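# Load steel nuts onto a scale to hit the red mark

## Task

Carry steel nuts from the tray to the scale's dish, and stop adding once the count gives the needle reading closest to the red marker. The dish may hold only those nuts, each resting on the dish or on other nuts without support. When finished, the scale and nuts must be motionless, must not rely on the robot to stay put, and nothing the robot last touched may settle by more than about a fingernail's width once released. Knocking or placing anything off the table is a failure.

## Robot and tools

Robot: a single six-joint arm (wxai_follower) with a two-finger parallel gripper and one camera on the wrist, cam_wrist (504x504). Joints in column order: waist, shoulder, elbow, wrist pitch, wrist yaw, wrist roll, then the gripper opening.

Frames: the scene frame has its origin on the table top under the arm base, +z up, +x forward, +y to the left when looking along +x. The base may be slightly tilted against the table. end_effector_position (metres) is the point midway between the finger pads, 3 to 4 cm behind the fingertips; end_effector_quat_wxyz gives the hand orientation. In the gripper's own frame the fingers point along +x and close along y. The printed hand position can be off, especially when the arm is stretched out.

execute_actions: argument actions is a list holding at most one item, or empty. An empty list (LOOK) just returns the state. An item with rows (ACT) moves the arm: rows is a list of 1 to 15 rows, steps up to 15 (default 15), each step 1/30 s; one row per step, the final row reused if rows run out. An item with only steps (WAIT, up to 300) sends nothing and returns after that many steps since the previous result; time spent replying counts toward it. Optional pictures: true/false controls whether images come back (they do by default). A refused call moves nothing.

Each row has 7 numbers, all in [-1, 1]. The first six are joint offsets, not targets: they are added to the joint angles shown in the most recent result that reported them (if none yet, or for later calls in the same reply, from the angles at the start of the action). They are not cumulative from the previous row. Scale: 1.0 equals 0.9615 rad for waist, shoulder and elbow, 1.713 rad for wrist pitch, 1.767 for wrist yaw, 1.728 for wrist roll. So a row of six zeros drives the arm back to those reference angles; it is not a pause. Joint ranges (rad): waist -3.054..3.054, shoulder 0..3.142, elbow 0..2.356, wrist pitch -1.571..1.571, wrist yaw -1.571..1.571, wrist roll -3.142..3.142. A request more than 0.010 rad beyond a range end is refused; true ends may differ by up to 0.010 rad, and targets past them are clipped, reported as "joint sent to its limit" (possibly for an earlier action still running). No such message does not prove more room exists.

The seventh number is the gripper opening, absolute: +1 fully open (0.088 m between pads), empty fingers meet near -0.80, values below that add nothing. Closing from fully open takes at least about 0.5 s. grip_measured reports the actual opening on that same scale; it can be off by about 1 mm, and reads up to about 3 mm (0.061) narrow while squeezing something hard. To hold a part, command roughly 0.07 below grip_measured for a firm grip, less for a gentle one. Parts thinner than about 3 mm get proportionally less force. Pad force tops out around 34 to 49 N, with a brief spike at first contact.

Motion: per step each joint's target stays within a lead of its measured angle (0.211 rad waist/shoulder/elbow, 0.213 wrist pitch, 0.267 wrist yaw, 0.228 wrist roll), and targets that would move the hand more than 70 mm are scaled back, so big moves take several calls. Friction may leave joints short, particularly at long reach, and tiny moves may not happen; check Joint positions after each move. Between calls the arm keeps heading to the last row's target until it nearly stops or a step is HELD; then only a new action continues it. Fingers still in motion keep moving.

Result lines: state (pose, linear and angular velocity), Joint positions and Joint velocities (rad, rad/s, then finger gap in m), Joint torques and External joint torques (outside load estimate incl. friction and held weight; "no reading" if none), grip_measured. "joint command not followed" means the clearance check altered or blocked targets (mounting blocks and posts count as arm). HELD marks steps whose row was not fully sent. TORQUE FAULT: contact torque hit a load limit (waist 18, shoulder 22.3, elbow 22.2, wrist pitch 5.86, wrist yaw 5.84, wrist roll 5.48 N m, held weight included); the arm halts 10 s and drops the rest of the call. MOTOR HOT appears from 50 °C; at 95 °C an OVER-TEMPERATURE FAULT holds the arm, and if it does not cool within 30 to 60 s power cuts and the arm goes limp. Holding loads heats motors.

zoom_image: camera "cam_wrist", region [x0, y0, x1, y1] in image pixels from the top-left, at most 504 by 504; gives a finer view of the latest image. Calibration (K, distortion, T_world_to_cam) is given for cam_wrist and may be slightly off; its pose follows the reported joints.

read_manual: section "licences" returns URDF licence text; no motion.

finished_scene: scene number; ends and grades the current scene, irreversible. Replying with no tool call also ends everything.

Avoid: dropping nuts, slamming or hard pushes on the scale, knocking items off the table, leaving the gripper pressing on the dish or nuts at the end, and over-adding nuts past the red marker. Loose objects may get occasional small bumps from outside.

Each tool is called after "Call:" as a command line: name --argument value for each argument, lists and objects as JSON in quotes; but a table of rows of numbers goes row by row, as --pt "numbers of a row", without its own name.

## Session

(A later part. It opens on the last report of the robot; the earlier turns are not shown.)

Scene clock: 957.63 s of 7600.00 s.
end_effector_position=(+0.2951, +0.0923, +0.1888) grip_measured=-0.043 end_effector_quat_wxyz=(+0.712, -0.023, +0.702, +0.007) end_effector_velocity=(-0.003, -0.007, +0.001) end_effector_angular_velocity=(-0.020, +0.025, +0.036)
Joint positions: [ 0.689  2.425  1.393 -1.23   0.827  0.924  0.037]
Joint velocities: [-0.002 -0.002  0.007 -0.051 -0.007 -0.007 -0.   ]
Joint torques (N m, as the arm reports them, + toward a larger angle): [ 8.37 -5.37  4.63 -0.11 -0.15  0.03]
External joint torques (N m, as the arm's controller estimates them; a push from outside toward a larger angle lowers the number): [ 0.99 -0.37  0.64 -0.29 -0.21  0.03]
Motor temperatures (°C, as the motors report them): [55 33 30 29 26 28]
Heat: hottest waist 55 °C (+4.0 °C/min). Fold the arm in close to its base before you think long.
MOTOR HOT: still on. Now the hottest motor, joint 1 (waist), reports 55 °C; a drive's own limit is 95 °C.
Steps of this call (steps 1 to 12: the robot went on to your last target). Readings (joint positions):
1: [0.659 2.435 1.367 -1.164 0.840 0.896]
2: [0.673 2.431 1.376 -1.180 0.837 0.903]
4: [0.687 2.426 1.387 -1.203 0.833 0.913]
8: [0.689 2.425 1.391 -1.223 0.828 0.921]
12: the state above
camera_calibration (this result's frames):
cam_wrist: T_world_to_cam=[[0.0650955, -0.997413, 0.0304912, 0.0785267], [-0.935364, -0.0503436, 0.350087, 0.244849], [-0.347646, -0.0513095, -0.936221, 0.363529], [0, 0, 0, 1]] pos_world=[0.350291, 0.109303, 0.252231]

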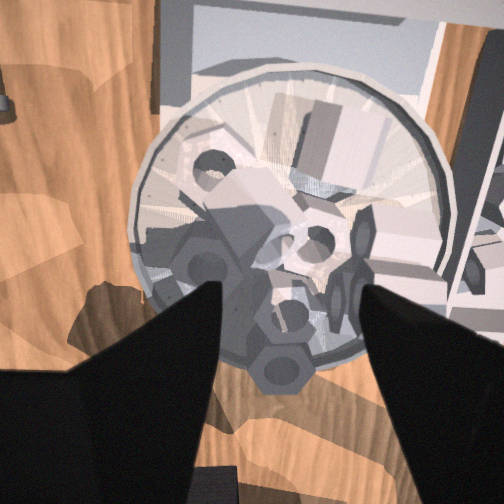

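Call:
execute_actions --actions '[{"rows":[[0,-0.08,-0.03,0,0,0,-0.1],[-0.02,-0.16,-0.07,0,0,0,-0.1],[-0.04,-0.24,-0.11,0,0,0,-0.1],[-0.07,-0.32,-0.15,0,0.01,0,-0.1],[-0.1,-0.4,-0.19,0,0.02,0,-0.1],[-0.13,-0.48,-0.22,0,0.025,0,-0.1],[-0.16,-0.55,-0.25,0,0.025,0,-0.1],[-0.19,-0.623,-0.27,0,0.025,0,-0.1],[-0.22,-0.623,-0.28,0,0.025,0,-0.1],[-0.25,-0.623,-0.28,0,0.025,0,-0.1]]}]' --pictures false

Call:
execute_actions --actions '[{"steps":10}]' --pictures false

Call:
execute_actions --actions '[{"rows":[[-0.05,-0.004,-0.03,0.05,0,-0.03,-0.1],[-0.1,-0.004,-0.06,0.1,0,-0.06,-0.1],[-0.15,-0.004,-0.09,0.15,0,-0.09,-0.1],[-0.2,-0.004,-0.125,0.2,0,-0.12,-0.1],[-0.26,-0.004,-0.165,0.26,0,-0.15,-0.1],[-0.325,-0.004,-0.207,0.328,0,-0.165,-0.1]]}]' --pictures false

Call:
execute_actions --actions '[{"steps":8}]'

Scene clock: 984.33 s of 7600.00 s.
end_effector_position=(+0.2913, -0.0544, +0.1851) grip_measured=-0.097 end_effector_quat_wxyz=(+0.695, +0.139, +0.700, -0.087) end_effector_velocity=(-0.009, -0.099, +0.023) end_effector_angular_velocity=(+0.143, -0.074, -0.324)
Joint positions: [ 0.464  1.866  1.149 -1.23   0.868  0.925  0.034]
Joint velocities: [-0.105 -0.457 -0.085 -0.007 -0.022 -0.022 -0.   ]
Joint torques (N m, as the arm reports them, + toward a larger angle): [ 7.62 -1.33  2.3   0.16  0.05 -0.01]
External joint torques (N m, as the arm's controller estimates them; a push from outside toward a larger angle lowers the number): [ 0.83  0.27 -0.6  -0.18  0.16  0.02]
Motor temperatures (°C, as the motors report them): [56 33 31 29 26 28]
Heat: hottest waist 56 °C (+4.0 °C/min). Fold the arm in close to its base before you think long.
MOTOR HOT: still on. Now the hottest motor, joint 1 (waist), reports 56 °C; a drive's own limit is 95 °C.
Steps of this call (steps 1 to 30: the robot went on to your last target; steps 31 to 786: nothing new was sent; steps 787 to 801: all 15 steps of this action). Readings (joint positions):
787: [0.689 2.418 1.392 -1.233 0.826 0.925]
788: [0.689 2.400 1.381 -1.230 0.826 0.925]
790: [0.680 2.327 1.336 -1.230 0.825 0.925]
794: [0.600 2.122 1.233 -1.230 0.852 0.925]
801: the state above

Scene clock: 984.67 s of 7600.00 s.
end_effector_position=(+0.2878, -0.0611, +0.1844) grip_measured=-0.098 end_effector_quat_wxyz=(+0.694, +0.147, +0.699, -0.091) end_effector_velocity=(-0.001, -0.009, +0.002) end_effector_angular_velocity=(+0.015, +0.001, -0.020)
Joint positions: [ 0.455  1.833  1.131 -1.23   0.868  0.925  0.034]
Joint velocities: [-0.012 -0.037 -0.002 -0.007 -0.007 -0.007 -0.   ]
Joint torques (N m, as the arm reports them, + toward a larger angle): [ 6.81 -3.12  3.01  0.14  0.12 -0.01]
External joint torques (N m, as the arm's controller estimates them; a push from outside toward a larger angle lowers the number): [ 0.53 -0.4  -0.64 -0.16  0.12  0.  ]
Motor temperatures (°C, as the motors report them): [56 33 31 29 26 28]
Heat: hottest waist 56 °C (+4.0 °C/min). Fold the arm in close to its base before you think long.
MOTOR HOT: still on. Now the hottest motor, joint 1 (waist), reports 56 °C; a drive's own limit is 95 °C.
Steps of this call (steps 1 to 10: the robot went on to your last target). Readings (joint positions):
1: [0.462 1.855 1.146 -1.230 0.868 0.925]
2: [0.461 1.848 1.143 -1.230 0.868 0.925]
4: [0.460 1.842 1.137 -1.230 0.868 0.925]
8: [0.456 1.836 1.132 -1.230 0.868 0.925]
10: the state above

Scene clock: 985.17 s of 7600.00 s.
end_effector_position=(+0.2975, -0.0620, +0.0903) grip_measured=-0.098 end_effector_quat_wxyz=(+0.665, +0.224, +0.699, -0.138) end_effector_velocity=(+0.014, +0.007, -0.018) end_effector_angular_velocity=(+0.032, -0.063, -0.102)
Joint positions: [ 0.157  1.83   0.946 -0.702  0.868  0.653  0.034]
Joint velocities: [-0.051 -0.002 -0.061  0.242 -0.022 -0.081 -0.   ]
Joint torques (N m, as the arm reports them, + toward a larger angle): [ 6.61 -3.69  2.15  0.23 -0.09 -0.1 ]
External joint torques (N m, as the arm's controller estimates them; a push from outside toward a larger angle lowers the number): [ 0.28 -0.05 -0.42  0.04 -0.02 -0.09]
Motor temperatures (°C, as the motors report them): [55 33 31 29 26 28]
Heat: hottest waist 55 °C (+3.0 °C/min). Fold the arm in close to its base before you think long.
MOTOR HOT: still on. Now the hottest motor, joint 1 (waist), reports 55 °C; a drive's own limit is 95 °C.
Steps of this call (steps 1 to 15: all 15 steps of this action). Readings (joint positions):
1: [0.452 1.832 1.128 -1.218 0.868 0.917]
2: [0.441 1.830 1.119 -1.183 0.868 0.896]
4: [0.390 1.829 1.090 -1.082 0.868 0.835]
8: [0.224 1.829 0.992 -0.890 0.868 0.710]
15: the state above

Scene clock: 985.43 s of 7600.00 s.
end_effector_position=(+0.2989, -0.0619, +0.0876) grip_measured=-0.098 end_effector_quat_wxyz=(+0.666, +0.229, +0.696, -0.141) end_effector_velocity=(+0.002, +0.000, -0.003) end_effector_angular_velocity=(+0.008, -0.009, -0.011)
Joint positions: [ 0.149  1.83   0.939 -0.674  0.868  0.644  0.034]
Joint velocities: [-0.012 -0.002 -0.007  0.037 -0.007 -0.022 -0.   ]
Joint torques (N m, as the arm reports them, + toward a larger angle): [ 6.77 -3.84  2.24  0.3  -0.04 -0.06]
External joint torques (N m, as the arm's controller estimates them; a push from outside toward a larger angle lowers the number): [ 0.36 -0.17 -0.38  0.11  0.03 -0.05]
Motor temperatures (°C, as the motors report them): [55 33 31 29 26 28]
Heat: hottest waist 55 °C (+3.0 °C/min). Fold the arm in close to its base before you think long.
MOTOR HOT: still on. Now the hottest motor, joint 1 (waist), reports 55 °C; a drive's own limit is 95 °C.
Steps of this call (steps 1 to 8: the robot went on to your last target). Readings (joint positions):
1: [0.155 1.830 0.944 -0.695 0.868 0.650]
2: [0.154 1.830 0.943 -0.689 0.868 0.648]
4: [0.151 1.830 0.940 -0.681 0.868 0.646]
8: the state above
camera_calibration (this result's frames):
cam_wrist: T_world_to_cam=[[-0.486537, -0.867683, -0.10202, 0.112139], [-0.809705, 0.403979, 0.425651, 0.260001], [-0.328116, 0.289701, -0.899118, 0.274158], [0, 0, 0, 1]] pos_world=[0.35504, -0.0871581, 0.147271]

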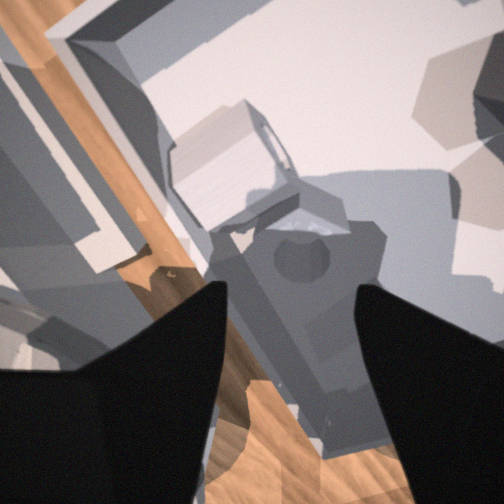

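Call:
execute_actions --actions '[{"rows":[[-0.015,0,0,0.01,0,-0.03,-0.1],[-0.03,0,-0.007,0.025,0,-0.04,-0.1],[-0.045,0,-0.014,0.04,0,-0.055,-0.1],[-0.06,0,-0.022,0.055,0,-0.07,-0.1]],"steps":13}]'

Scene clock: 997.30 s of 7600.00 s.
end_effector_position=(+0.3031, -0.0675, +0.0736) grip_measured=-0.098 end_effector_quat_wxyz=(+0.672, +0.221, +0.694, -0.132) end_effector_velocity=(+0.005, -0.004, -0.003) end_effector_angular_velocity=(-0.008, -0.026, +0.016)
Joint positions: [ 0.098  1.83   0.924 -0.587  0.868  0.53   0.034]
Joint velocities: [-0.012 -0.007 -0.007  0.051  0.007 -0.066 -0.   ]
Joint torques (N m, as the arm reports them, + toward a larger angle): [ 6.87 -4.02  2.35  0.19 -0.08 -0.05]
External joint torques (N m, as the arm's controller estimates them; a push from outside toward a larger angle lowers the number): [ 0.42 -0.1  -0.16 -0.01 -0.01 -0.04]
Motor temperatures (°C, as the motors report them): [54 33 30 29 26 28]
Heat: hottest waist 54 °C (+1.0 °C/min). Fold the arm in close to its base before you think long.
MOTOR HOT: still on. Now the hottest motor, joint 1 (waist), reports 54 °C; a drive's own limit is 95 °C.
Steps of this call (steps 1 to 30: the robot went on to your last target; steps 31 to 343: nothing new was sent; steps 344 to 356: all 13 steps of this action). Readings (joint positions):
344: [0.147 1.830 0.938 -0.669 0.868 0.633]
345: [0.144 1.830 0.938 -0.662 0.868 0.619]
347: [0.131 1.830 0.935 -0.634 0.868 0.586]
351: [0.103 1.830 0.927 -0.600 0.868 0.545]
356: the state above
camera_calibration (this result's frames):
cam_wrist: T_world_to_cam=[[-0.464083, -0.879401, -0.106207, 0.100608], [-0.824151, 0.384728, 0.415644, 0.275403], [-0.324657, 0.280424, -0.903305, 0.263249], [0, 0, 0, 1]] pos_world=[0.35913, -0.0913016, 0.13401]

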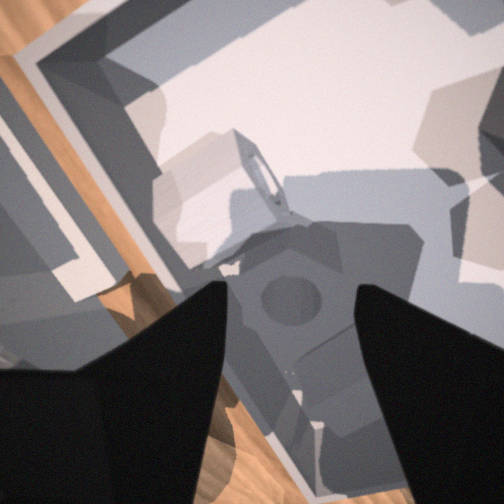

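Down 1.7 cm with slight +y.

Call:
execute_actions --actions '[{"rows":[[-0.012,0.008,-0.012,0.016,0,-0.01,-0.12],[-0.022,0.012,-0.021,0.029,0,-0.018,-0.12],[-0.032,0.015,-0.03,0.042,0,-0.026,-0.12],[-0.042,0.018,-0.038,0.055,0,-0.034,-0.12],[-0.052,0.021,-0.046,0.068,0,-0.042,-0.12]],"steps":14}]' --pictures false

Call:
execute_actions --actions '[{"rows":[[-0.002,0,-0.002,0.002,0,0,-0.36]],"steps":13}]'

Scene clock: 1005.10 s of 7600.00 s.
end_effector_position=(+0.3021, -0.0667, +0.0575) grip_measured=-0.117 end_effector_quat_wxyz=(+0.674, +0.222, +0.692, -0.136) end_effector_velocity=(-0.000, -0.001, -0.003) end_effector_angular_velocity=(+0.006, -0.002, +0.001)
Joint positions: [ 0.054  1.842  0.887 -0.477  0.868  0.463  0.033]
Joint velocities: [-0.012 -0.002 -0.007  0.022 -0.007 -0.022 -0.001]
Joint torques (N m, as the arm reports them, + toward a larger angle): [ 6.98 -3.07  2.06  0.22 -0.08  0.02]
External joint torques (N m, as the arm's controller estimates them; a push from outside toward a larger angle lowers the number): [ 0.61  0.86 -0.11  0.04 -0.01  0.03]
Motor temperatures (°C, as the motors report them): [53 33 30 29 26 28]
Heat: hottest waist 53 °C (-1.0 °C/min). Fold the arm in close to its base before you think long.
MOTOR HOT: still on. Now the hottest motor, joint 1 (waist), reports 53 °C; a drive's own limit is 95 °C.
Steps of this call (steps 1 to 15: the robot went on to your last target; steps 16 to 220: nothing new was sent; steps 221 to 234: all 14 steps of this action). Readings (joint positions):
221: [0.096 1.830 0.922 -0.578 0.868 0.523]
222: [0.094 1.830 0.920 -0.570 0.868 0.519]
224: [0.086 1.831 0.912 -0.544 0.868 0.504]
228: [0.061 1.839 0.894 -0.497 0.868 0.475]
234: the state above

Scene clock: 1005.53 s of 7600.00 s.
end_effector_position=(+0.3022, -0.0665, +0.0577) grip_measured=-0.266 end_effector_quat_wxyz=(+0.674, +0.222, +0.691, -0.135) end_effector_velocity=(+0.000, +0.000, -0.000) end_effector_angular_velocity=(+0.007, -0.005, +0.014)
Joint positions: [ 0.055  1.842  0.886 -0.477  0.868  0.463  0.026]
Joint velocities: [-0.002 -0.002 -0.002  0.007 -0.007 -0.022 -0.   ]
Joint torques (N m, as the arm reports them, + toward a larger angle): [ 7.14 -4.07  2.32  0.28 -0.06  0.02]
External joint torques (N m, as the arm's controller estimates them; a push from outside toward a larger angle lowers the number): [ 0.78 -0.09  0.03  0.08  0.    0.03]
Motor temperatures (°C, as the motors report them): [53 33 30 29 26 28]
Heat: hottest waist 53 °C (-1.0 °C/min). Fold the arm in close to its base before you think long.
MOTOR HOT: still on. Now the hottest motor, joint 1 (waist), reports 53 °C; a drive's own limit is 95 °C.
Steps of this call (steps 1 to 13: all 13 steps of this action). Readings (joint positions):
1: [0.054 1.842 0.886 -0.477 0.868 0.463]
2: [0.054 1.842 0.886 -0.477 0.868 0.463]
4: [0.055 1.842 0.886 -0.477 0.868 0.463]
8: [0.055 1.842 0.886 -0.477 0.868 0.463]
13: the state above
camera_calibration (this result's frames):
cam_wrist: T_world_to_cam=[[-0.469378, -0.876763, -0.104743, 0.100991], [-0.823884, 0.392191, 0.409147, 0.281708], [-0.317646, 0.278341, -0.906437, 0.246218], [0, 0, 0, 1]] pos_world=[0.357708, -0.0904702, 0.118499]

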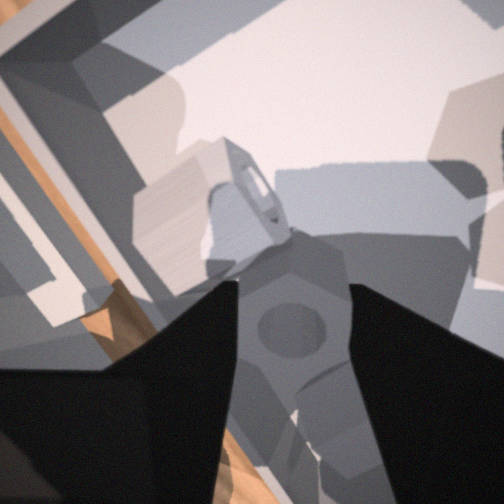

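Call:
execute_actions --actions '[{"rows":[[0.015,0,0.012,-0.02,0,0.01,-0.36],[0.03,-0.005,0.024,-0.04,0,0.02,-0.36],[0.05,-0.01,0.04,-0.065,0,0.04,-0.36],[0.075,-0.015,0.06,-0.095,0,0.06,-0.36],[0.1,-0.02,0.075,-0.125,0,0.08,-0.36],[0.13,-0.02,0.095,-0.155,0,0.1,-0.36],[0.165,-0.02,0.115,-0.19,0,0.125,-0.36],[0.2,-0.02,0.135,-0.22,0,0.15,-0.36],[0.24,-0.02,0.16,-0.255,0,0.175,-0.36],[0.28,-0.02,0.185,-0.29,0,0.2,-0.36],[0.32,-0.02,0.21,-0.32,0,0.225,-0.36],[0.36,-0.02,0.235,-0.35,0,0.25,-0.36],[0.4,-0.02,0.26,-0.38,0,0.275,-0.36],[0.45,0,0.29,-0.399,0,0.3,-0.36],[0.67,0.15,0.37,-0.399,-0.032,0.305,-0.36]]}]' --pictures false

Call:
execute_actions --actions '[{"steps":15}]' --pictures false

Call:
execute_actions --actions '[{"rows":[[0.004,0.08,0.003,0,0,0,-0.36],[0.004,0.16,0.003,0,0,0,-0.36],[0.004,0.24,0.003,0,0,0,-0.36],[0.004,0.32,0.003,0,0,0,-0.36],[0.004,0.392,0.003,0,0,0,-0.36]]}]' --pictures false

Call:
execute_actions --actions '[{"steps":10}]'

Scene clock: 1030.77 s of 7600.00 s.
end_effector_position=(+0.3073, -0.0511, +0.1661) grip_measured=-0.266 end_effector_quat_wxyz=(+0.694, +0.202, +0.682, -0.111) end_effector_velocity=(+0.078, +0.163, +0.360) end_effector_angular_velocity=(-0.015, -0.424, +0.529)
Joint positions: [ 0.393  1.847  1.109 -1.038  0.866  0.875  0.026]
Joint velocities: [ 1.214  0.579  0.984 -1.297 -0.11   0.872 -0.   ]
Joint torques (N m, as the arm reports them, + toward a larger angle): [ 9.08  1.74  4.79  1.02 -0.57  0.04]
External joint torques (N m, as the arm's controller estimates them; a push from outside toward a larger angle lowers the number): [ 1.39  0.02  1.91 -0.11 -0.15  0.07]
Motor temperatures (°C, as the motors report them): [53 33 29 29 26 28]
Heat: hottest waist 53 °C (-2.0 °C/min). Fold the arm in close to its base before you think long.
MOTOR HOT: still on. Now the hottest motor, joint 1 (waist), reports 53 °C; a drive's own limit is 95 °C.
Steps of this call (steps 1 to 15: the robot went on to your last target; steps 16 to 742: nothing new was sent; steps 743 to 757: all 15 steps of this action). Readings (joint positions):
743: [0.056 1.842 0.887 -0.479 0.868 0.465]
744: [0.059 1.842 0.890 -0.493 0.868 0.471]
746: [0.075 1.842 0.903 -0.543 0.868 0.502]
750: [0.153 1.836 0.956 -0.700 0.868 0.610]
757: the state above

Scene clock: 1031.27 s of 7600.00 s.
end_effector_position=(+0.3051, +0.0139, +0.2427) grip_measured=-0.266 end_effector_quat_wxyz=(+0.748, +0.165, +0.643, -0.031) end_effector_velocity=(-0.005, +0.009, +0.005) end_effector_angular_velocity=(+0.002, +0.005, +0.035)
Joint positions: [ 0.691  1.979  1.233 -1.156  0.817  0.985  0.026]
Joint velocities: [ 0.027  0.022  0.012 -0.022 -0.022  0.007 -0.   ]
Joint torques (N m, as the arm reports them, + toward a larger angle): [ 7.81 -2.3   4.88  0.31 -0.12  0.03]
External joint torques (N m, as the arm's controller estimates them; a push from outside toward a larger angle lowers the number): [ 1.43  0.56  0.51 -0.27 -0.15  0.04]
Motor temperatures (°C, as the motors report them): [53 33 29 29 26 28]
Heat: hottest waist 53 °C (-2.0 °C/min). Fold the arm in close to its base before you think long.
MOTOR HOT: still on. Now the hottest motor, joint 1 (waist), reports 53 °C; a drive's own limit is 95 °C.
Steps of this call (steps 1 to 15: the robot went on to your last target). Readings (joint positions):
1: [0.435 1.867 1.141 -1.063 0.863 0.900]
2: [0.479 1.892 1.171 -1.074 0.854 0.920]
4: [0.571 1.935 1.205 -1.108 0.834 0.948]
8: [0.677 1.971 1.220 -1.142 0.817 0.974]
15: the state above

Scene clock: 1031.77 s of 7600.00 s.
end_effector_position=(+0.2698, +0.0794, +0.1793) grip_measured=-0.266 end_effector_quat_wxyz=(+0.710, +0.002, +0.704, -0.011) end_effector_velocity=(-0.011, +0.006, -0.010) end_effector_angular_velocity=(-0.028, +0.048, +0.057)
Joint positions: [ 0.693  2.337  1.232 -1.154  0.814  0.986  0.026]
Joint velocities: [-0.002  0.051  0.002 -0.022 -0.022 -0.007  0.   ]
Joint torques (N m, as the arm reports them, + toward a larger angle): [ 8.39 -3.48  4.5   0.05  0.17 -0.01]
External joint torques (N m, as the arm's controller estimates them; a push from outside toward a larger angle lowers the number): [ 1.54  0.92  0.5  -0.17  0.12 -0.01]
Motor temperatures (°C, as the motors report them): [53 33 29 29 26 28]
Heat: hottest waist 53 °C (-2.0 °C/min). Fold the arm in close to its base before you think long.
MOTOR HOT: still on. Now the hottest motor, joint 1 (waist), reports 53 °C; a drive's own limit is 95 °C.
Steps of this call (steps 1 to 15: all 15 steps of this action). Readings (joint positions):
1: [0.692 1.988 1.234 -1.157 0.817 0.986]
2: [0.693 2.006 1.237 -1.158 0.817 0.986]
4: [0.693 2.080 1.248 -1.157 0.820 0.986]
8: [0.693 2.265 1.241 -1.154 0.817 0.986]
15: the state above

Scene clock: 1032.10 s of 7600.00 s.
end_effector_position=(+0.2683, +0.0811, +0.1772) grip_measured=-0.266 end_effector_quat_wxyz=(+0.709, -0.003, +0.705, -0.010) end_effector_velocity=(-0.000, +0.001, -0.001) end_effector_angular_velocity=(+0.008, +0.005, +0.001)
Joint positions: [ 0.693  2.348  1.232 -1.154  0.814  0.986  0.026]
Joint velocities: [-0.002 -0.002 -0.002  0.007 -0.007 -0.007  0.   ]
Joint torques (N m, as the arm reports them, + toward a larger angle): [ 8.18 -3.92  4.41 -0.02  0.16  0.06]
External joint torques (N m, as the arm's controller estimates them; a push from outside toward a larger angle lowers the number): [ 1.33  0.69  0.33 -0.24  0.1   0.06]
Motor temperatures (°C, as the motors report them): [53 33 29 29 26 28]
Heat: hottest waist 53 °C (-2.0 °C/min). Fold the arm in close to its base before you think long.
MOTOR HOT: still on. Now the hottest motor, joint 1 (waist), reports 53 °C; a drive's own limit is 95 °C.
Steps of this call (steps 1 to 10: the robot went on to your last target). Readings (joint positions):
1: [0.693 2.339 1.232 -1.154 0.814 0.986]
2: [0.693 2.341 1.232 -1.154 0.814 0.986]
4: [0.693 2.345 1.232 -1.154 0.814 0.986]
8: [0.693 2.348 1.232 -1.154 0.814 0.986]
10: the state above
camera_calibration (this result's frames):
cam_wrist: T_world_to_cam=[[0.0124607, -0.999557, 0.02702, 0.0843463], [-0.933498, -0.00194414, 0.358577, 0.217377], [-0.358366, -0.0296912, -0.933109, 0.343321], [0, 0, 0, 1]] pos_world=[0.324904, 0.0949252, 0.240131]

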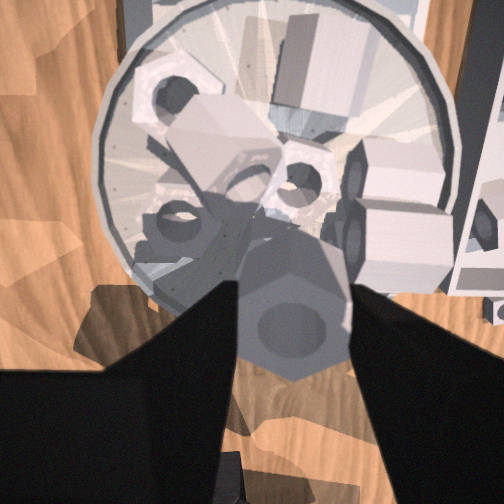

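Call:
execute_actions --actions '[{"rows":[[0,0,-0.025,0.015,0,0,-0.36],[-0.01,0,-0.045,0.03,0,-0.005,-0.36],[-0.02,0,-0.062,0.045,0.003,-0.012,-0.36],[-0.03,0,-0.076,0.06,0.007,-0.02,-0.36],[-0.04,0,-0.09,0.073,0.01,-0.03,-0.36],[-0.05,0,-0.102,0.086,0.013,-0.04,-0.36],[-0.06,0,-0.114,0.098,0.016,-0.048,-0.36]]}]'

Scene clock: 1040.63 s of 7600.00 s.
end_effector_position=(+0.2610, +0.0848, +0.1480) grip_measured=-0.266 end_effector_quat_wxyz=(+0.707, +0.000, +0.707, -0.004) end_effector_velocity=(-0.003, +0.003, -0.005) end_effector_angular_velocity=(+0.007, -0.013, +0.019)
Joint positions: [ 0.64   2.349  1.132 -0.996  0.836  0.909  0.026]
Joint velocities: [-0.002 -0.002 -0.032  0.051  0.007 -0.037 -0.001]
Joint torques (N m, as the arm reports them, + toward a larger angle): [ 7.38 -4.77  3.43  0.31  0.29 -0.03]
External joint torques (N m, as the arm's controller estimates them; a push from outside toward a larger angle lowers the number): [ 0.64 -0.17 -0.37  0.09  0.24 -0.03]
Motor temperatures (°C, as the motors report them): [53 32 30 29 26 28]
Heat: hottest waist 53 °C (-3.0 °C/min). Fold the arm in close to its base before you think long.
MOTOR HOT: still on. Now the hottest motor, joint 1 (waist), reports 53 °C; a drive's own limit is 95 °C.
Steps of this call (steps 1 to 30: the robot went on to your last target; steps 31 to 241: nothing new was sent; steps 242 to 256: all 15 steps of this action). Readings (joint positions):
242: [0.693 2.349 1.231 -1.153 0.814 0.986]
243: [0.693 2.349 1.226 -1.143 0.814 0.985]
245: [0.689 2.349 1.207 -1.111 0.815 0.976]
249: [0.660 2.349 1.157 -1.039 0.827 0.935]
256: the state above
camera_calibration (this result's frames):
cam_wrist: T_world_to_cam=[[0.0179381, -0.999748, 0.0134996, 0.0895292], [-0.931755, -0.011818, 0.362895, 0.220759], [-0.362644, -0.0190879, -0.931732, 0.313608], [0, 0, 0, 1]] pos_world=[0.317815, 0.0981017, 0.210878]

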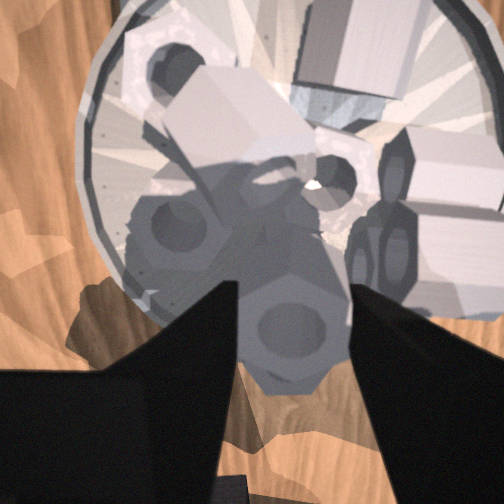

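Call:
execute_actions --actions '[{"rows":[[-0.01,-0.012,-0.014,0.008,0,-0.006,-0.36],[-0.016,-0.012,-0.019,0.014,0.003,-0.01,-0.36],[-0.022,-0.012,-0.024,0.02,0.005,-0.014,-0.36],[-0.028,-0.012,-0.029,0.026,0.006,-0.018,-0.36],[-0.034,-0.012,-0.034,0.032,0.008,-0.022,-0.36]],"steps":13}]' --pictures false

Scene clock: 1051.10 s of 7600.00 s.
end_effector_position=(+0.2619, +0.0849, +0.1427) grip_measured=-0.266 end_effector_quat_wxyz=(+0.708, +0.006, +0.706, +0.001) end_effector_velocity=(+0.001, +0.002, -0.000) end_effector_angular_velocity=(+0.016, -0.002, -0.010)
Joint positions: [ 0.623  2.338  1.109 -0.949  0.838  0.875  0.026]
Joint velocities: [-0.002 -0.007 -0.007  0.022 -0.007 -0.007 -0.   ]
Joint torques (N m, as the arm reports them, + toward a larger angle): [ 6.09 -4.7   2.84  0.48  0.48 -0.07]
External joint torques (N m, as the arm's controller estimates them; a push from outside toward a larger angle lowers the number): [-0.72 -0.17 -0.93  0.23  0.44 -0.07]
Motor temperatures (°C, as the motors report them): [53 33 30 29 26 28]
Heat: hottest waist 53 °C (-2.0 °C/min). Fold the arm in close to its base before you think long.
MOTOR HOT: still on. Now the hottest motor, joint 1 (waist), reports 53 °C; a drive's own limit is 95 °C.
Steps of this call (steps 1 to 15: the robot went on to your last target; steps 16 to 301: nothing new was sent; steps 302 to 314: all 13 steps of this action). Readings (joint positions):
302: [0.638 2.348 1.127 -0.988 0.837 0.904]
303: [0.637 2.348 1.126 -0.985 0.837 0.902]
305: [0.632 2.347 1.121 -0.975 0.838 0.895]
309: [0.624 2.340 1.113 -0.956 0.838 0.880]
314: the state above

Contact. Release, rise, dial view.

Call:
execute_actions --actions '[{"rows":[[0,0,0,0,0,0,-0.27],[0,0,0,0,0,0,-0.23],[0,0,0,0,0,0,-0.2],[0,0,0,0,0,0,-0.17],[0,0,0,0,0,0,-0.14],[0,0,0,0,0,0,-0.14],[0,0,0,0,0,0,-0.14],[0,0,0,0,0,0,-0.14],[0.025,0,0.022,-0.03,0,0.02,-0.14],[0.05,-0.005,0.045,-0.06,-0.01,0.04,-0.14],[0.075,-0.01,0.07,-0.09,-0.02,0.05,-0.14],[0.11,-0.015,0.1,-0.13,-0.03,0.07,-0.14]]}]' --pictures false

Call:
execute_actions --actions '[{"rows":[[0.02,0,0.05,-0.04,0,0,-0.14],[0.02,0,0.1,-0.07,0,0,-0.14],[0.02,0,0.16,-0.1,0,0,0],[0,0,0.22,-0.13,0,0,0.3],[-0.02,0,0.28,-0.16,0.01,0,0.6],[-0.04,0.02,0.34,-0.18,0.02,-0.02,1],[-0.06,0.04,0.4,-0.2,0.03,-0.04,1],[-0.08,0.06,0.46,-0.21,0.04,-0.06,1],[-0.09,0.08,0.52,-0.21,0.045,-0.08,1],[-0.1,0.1,0.58,-0.21,0.045,-0.08,1],[-0.11,0.13,0.71,-0.21,0.045,-0.08,1]]}]' --pictures false

Call:
execute_actions --actions '[{"steps":60}]'

Scene clock: 1063.40 s of 7600.00 s.
end_effector_position=(+0.2582, +0.0828, +0.1739) grip_measured=-0.148 end_effector_quat_wxyz=(+0.711, -0.008, +0.704, +0.002) end_effector_velocity=(+0.005, +0.011, +0.146) end_effector_angular_velocity=(+0.057, -0.155, +0.029)
Joint positions: [ 0.706  2.332  1.178 -1.112  0.805  0.965  0.032]
Joint velocities: [ 0.369 -0.081  0.281 -0.462 -0.139  0.242  0.002]
Joint torques (N m, as the arm reports them, + toward a larger angle): [ 6.19 -5.15  3.79 -0.21 -0.12  0.08]
External joint torques (N m, as the arm's controller estimates them; a push from outside toward a larger angle lowers the number): [ 0.5  -1.09  0.1  -0.35 -0.18  0.07]
Motor temperatures (°C, as the motors report them): [52 33 30 29 27 28]
Heat: hottest waist 52 °C (-1.0 °C/min). Fold the arm in close to its base before you think long.
MOTOR HOT: still on. Now the hottest motor, joint 1 (waist), reports 52 °C; a drive's own limit is 95 °C.
Steps of this call (steps 1 to 15: the robot went on to your last target; steps 16 to 354: nothing new was sent; steps 355 to 369: all 15 steps of this action). Readings (joint positions):
355: [0.623 2.337 1.108 -0.946 0.838 0.873]
356: [0.624 2.337 1.108 -0.946 0.838 0.873]
358: [0.626 2.337 1.108 -0.946 0.838 0.873]
362: [0.627 2.337 1.108 -0.946 0.838 0.873]
369: the state above

Scene clock: 1063.90 s of 7600.00 s.
end_effector_position=(+0.3729, +0.0510, +0.2279) grip_measured=+0.923 end_effector_quat_wxyz=(+0.722, +0.013, +0.692, -0.004) end_effector_velocity=(+0.184, -0.036, +0.083) end_effector_angular_velocity=(+0.211, -0.212, -0.355)
Joint positions: [ 0.611  2.432  1.759 -1.449  0.873  0.844  0.084]
Joint velocities: [-0.105  0.168  0.896 -0.168  0.081 -0.125  0.027]
Joint torques (N m, as the arm reports them, + toward a larger angle): [10.51 -4.85  3.97 -0.37  0.15 -0.08]
External joint torques (N m, as the arm's controller estimates them; a push from outside toward a larger angle lowers the number): [ 1.05  0.52  0.27 -0.38  0.15 -0.07]
Motor temperatures (°C, as the motors report them): [52 33 30 29 27 28]
Heat: hottest waist 52 °C (-1.0 °C/min). Fold the arm in close to its base before you think long.
MOTOR HOT: still on. Now the hottest motor, joint 1 (waist), reports 52 °C; a drive's own limit is 95 °C.
Steps of this call (steps 1 to 15: all 15 steps of this action). Readings (joint positions):
1: [0.716 2.331 1.188 -1.128 0.804 0.967]
2: [0.722 2.330 1.203 -1.151 0.804 0.967]
4: [0.723 2.332 1.255 -1.217 0.803 0.967]
8: [0.690 2.344 1.439 -1.361 0.830 0.929]
15: the state above

Scene clock: 1065.90 s of 7600.00 s.
end_effector_position=(+0.3914, +0.0472, +0.2397) grip_measured=+0.984 end_effector_quat_wxyz=(+0.731, +0.034, +0.681, -0.007) end_effector_velocity=(-0.003, -0.003, -0.001) end_effector_angular_velocity=(-0.005, +0.017, +0.008)
Joint positions: [ 0.607  2.448  1.856 -1.469  0.879  0.829  0.087]
Joint velocities: [-0.002 -0.002 -0.002 -0.022 -0.007  0.007 -0.   ]
Joint torques (N m, as the arm reports them, + toward a larger angle): [ 9.81 -4.37  4.1  -0.01  0.25 -0.09]
External joint torques (N m, as the arm's controller estimates them; a push from outside toward a larger angle lowers the number): [ 0.78  0.92  0.22 -0.34  0.2  -0.09]
Motor temperatures (°C, as the motors report them): [52 33 30 29 27 28]
Heat: hottest waist 52 °C (-1.0 °C/min). Fold the arm in close to its base before you think long.
MOTOR HOT: still on. Now the hottest motor, joint 1 (waist), reports 52 °C; a drive's own limit is 95 °C.
Steps of this call (steps 1 to 30: the robot went on to your last target; steps 31 to 60: nothing new was sent). Readings (joint positions):
1: [0.608 2.435 1.785 -1.455 0.876 0.840]
2: [0.607 2.437 1.804 -1.458 0.877 0.838]
4: [0.607 2.437 1.829 -1.463 0.879 0.834]
8: [0.607 2.442 1.848 -1.467 0.879 0.830]
60: the state above
The arm was judged still, so your last target was given up. Only a new action makes it travel on or press farther. Fingers that are still opening or closing keep moving.
camera_calibration (this result's frames):
cam_wrist: T_world_to_cam=[[-0.0339859, -0.998962, -0.0303356, 0.0792107], [-0.954964, 0.0235068, 0.295788, 0.332043], [-0.294768, 0.0390221, -0.954772, 0.421785], [0, 0, 0, 1]] pos_world=[0.44411, 0.0548643, 0.306897]

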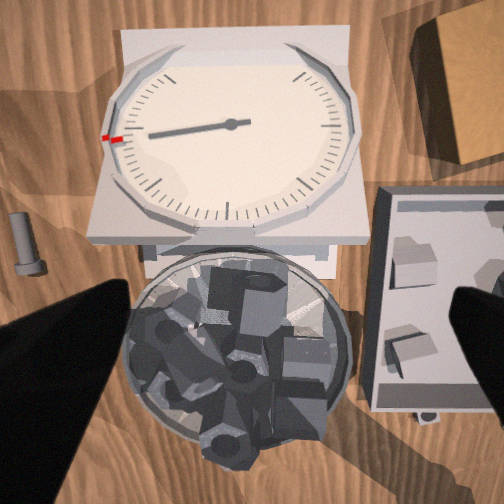

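Call:
finished_scene --scene 2

The scene is finished: the task was done.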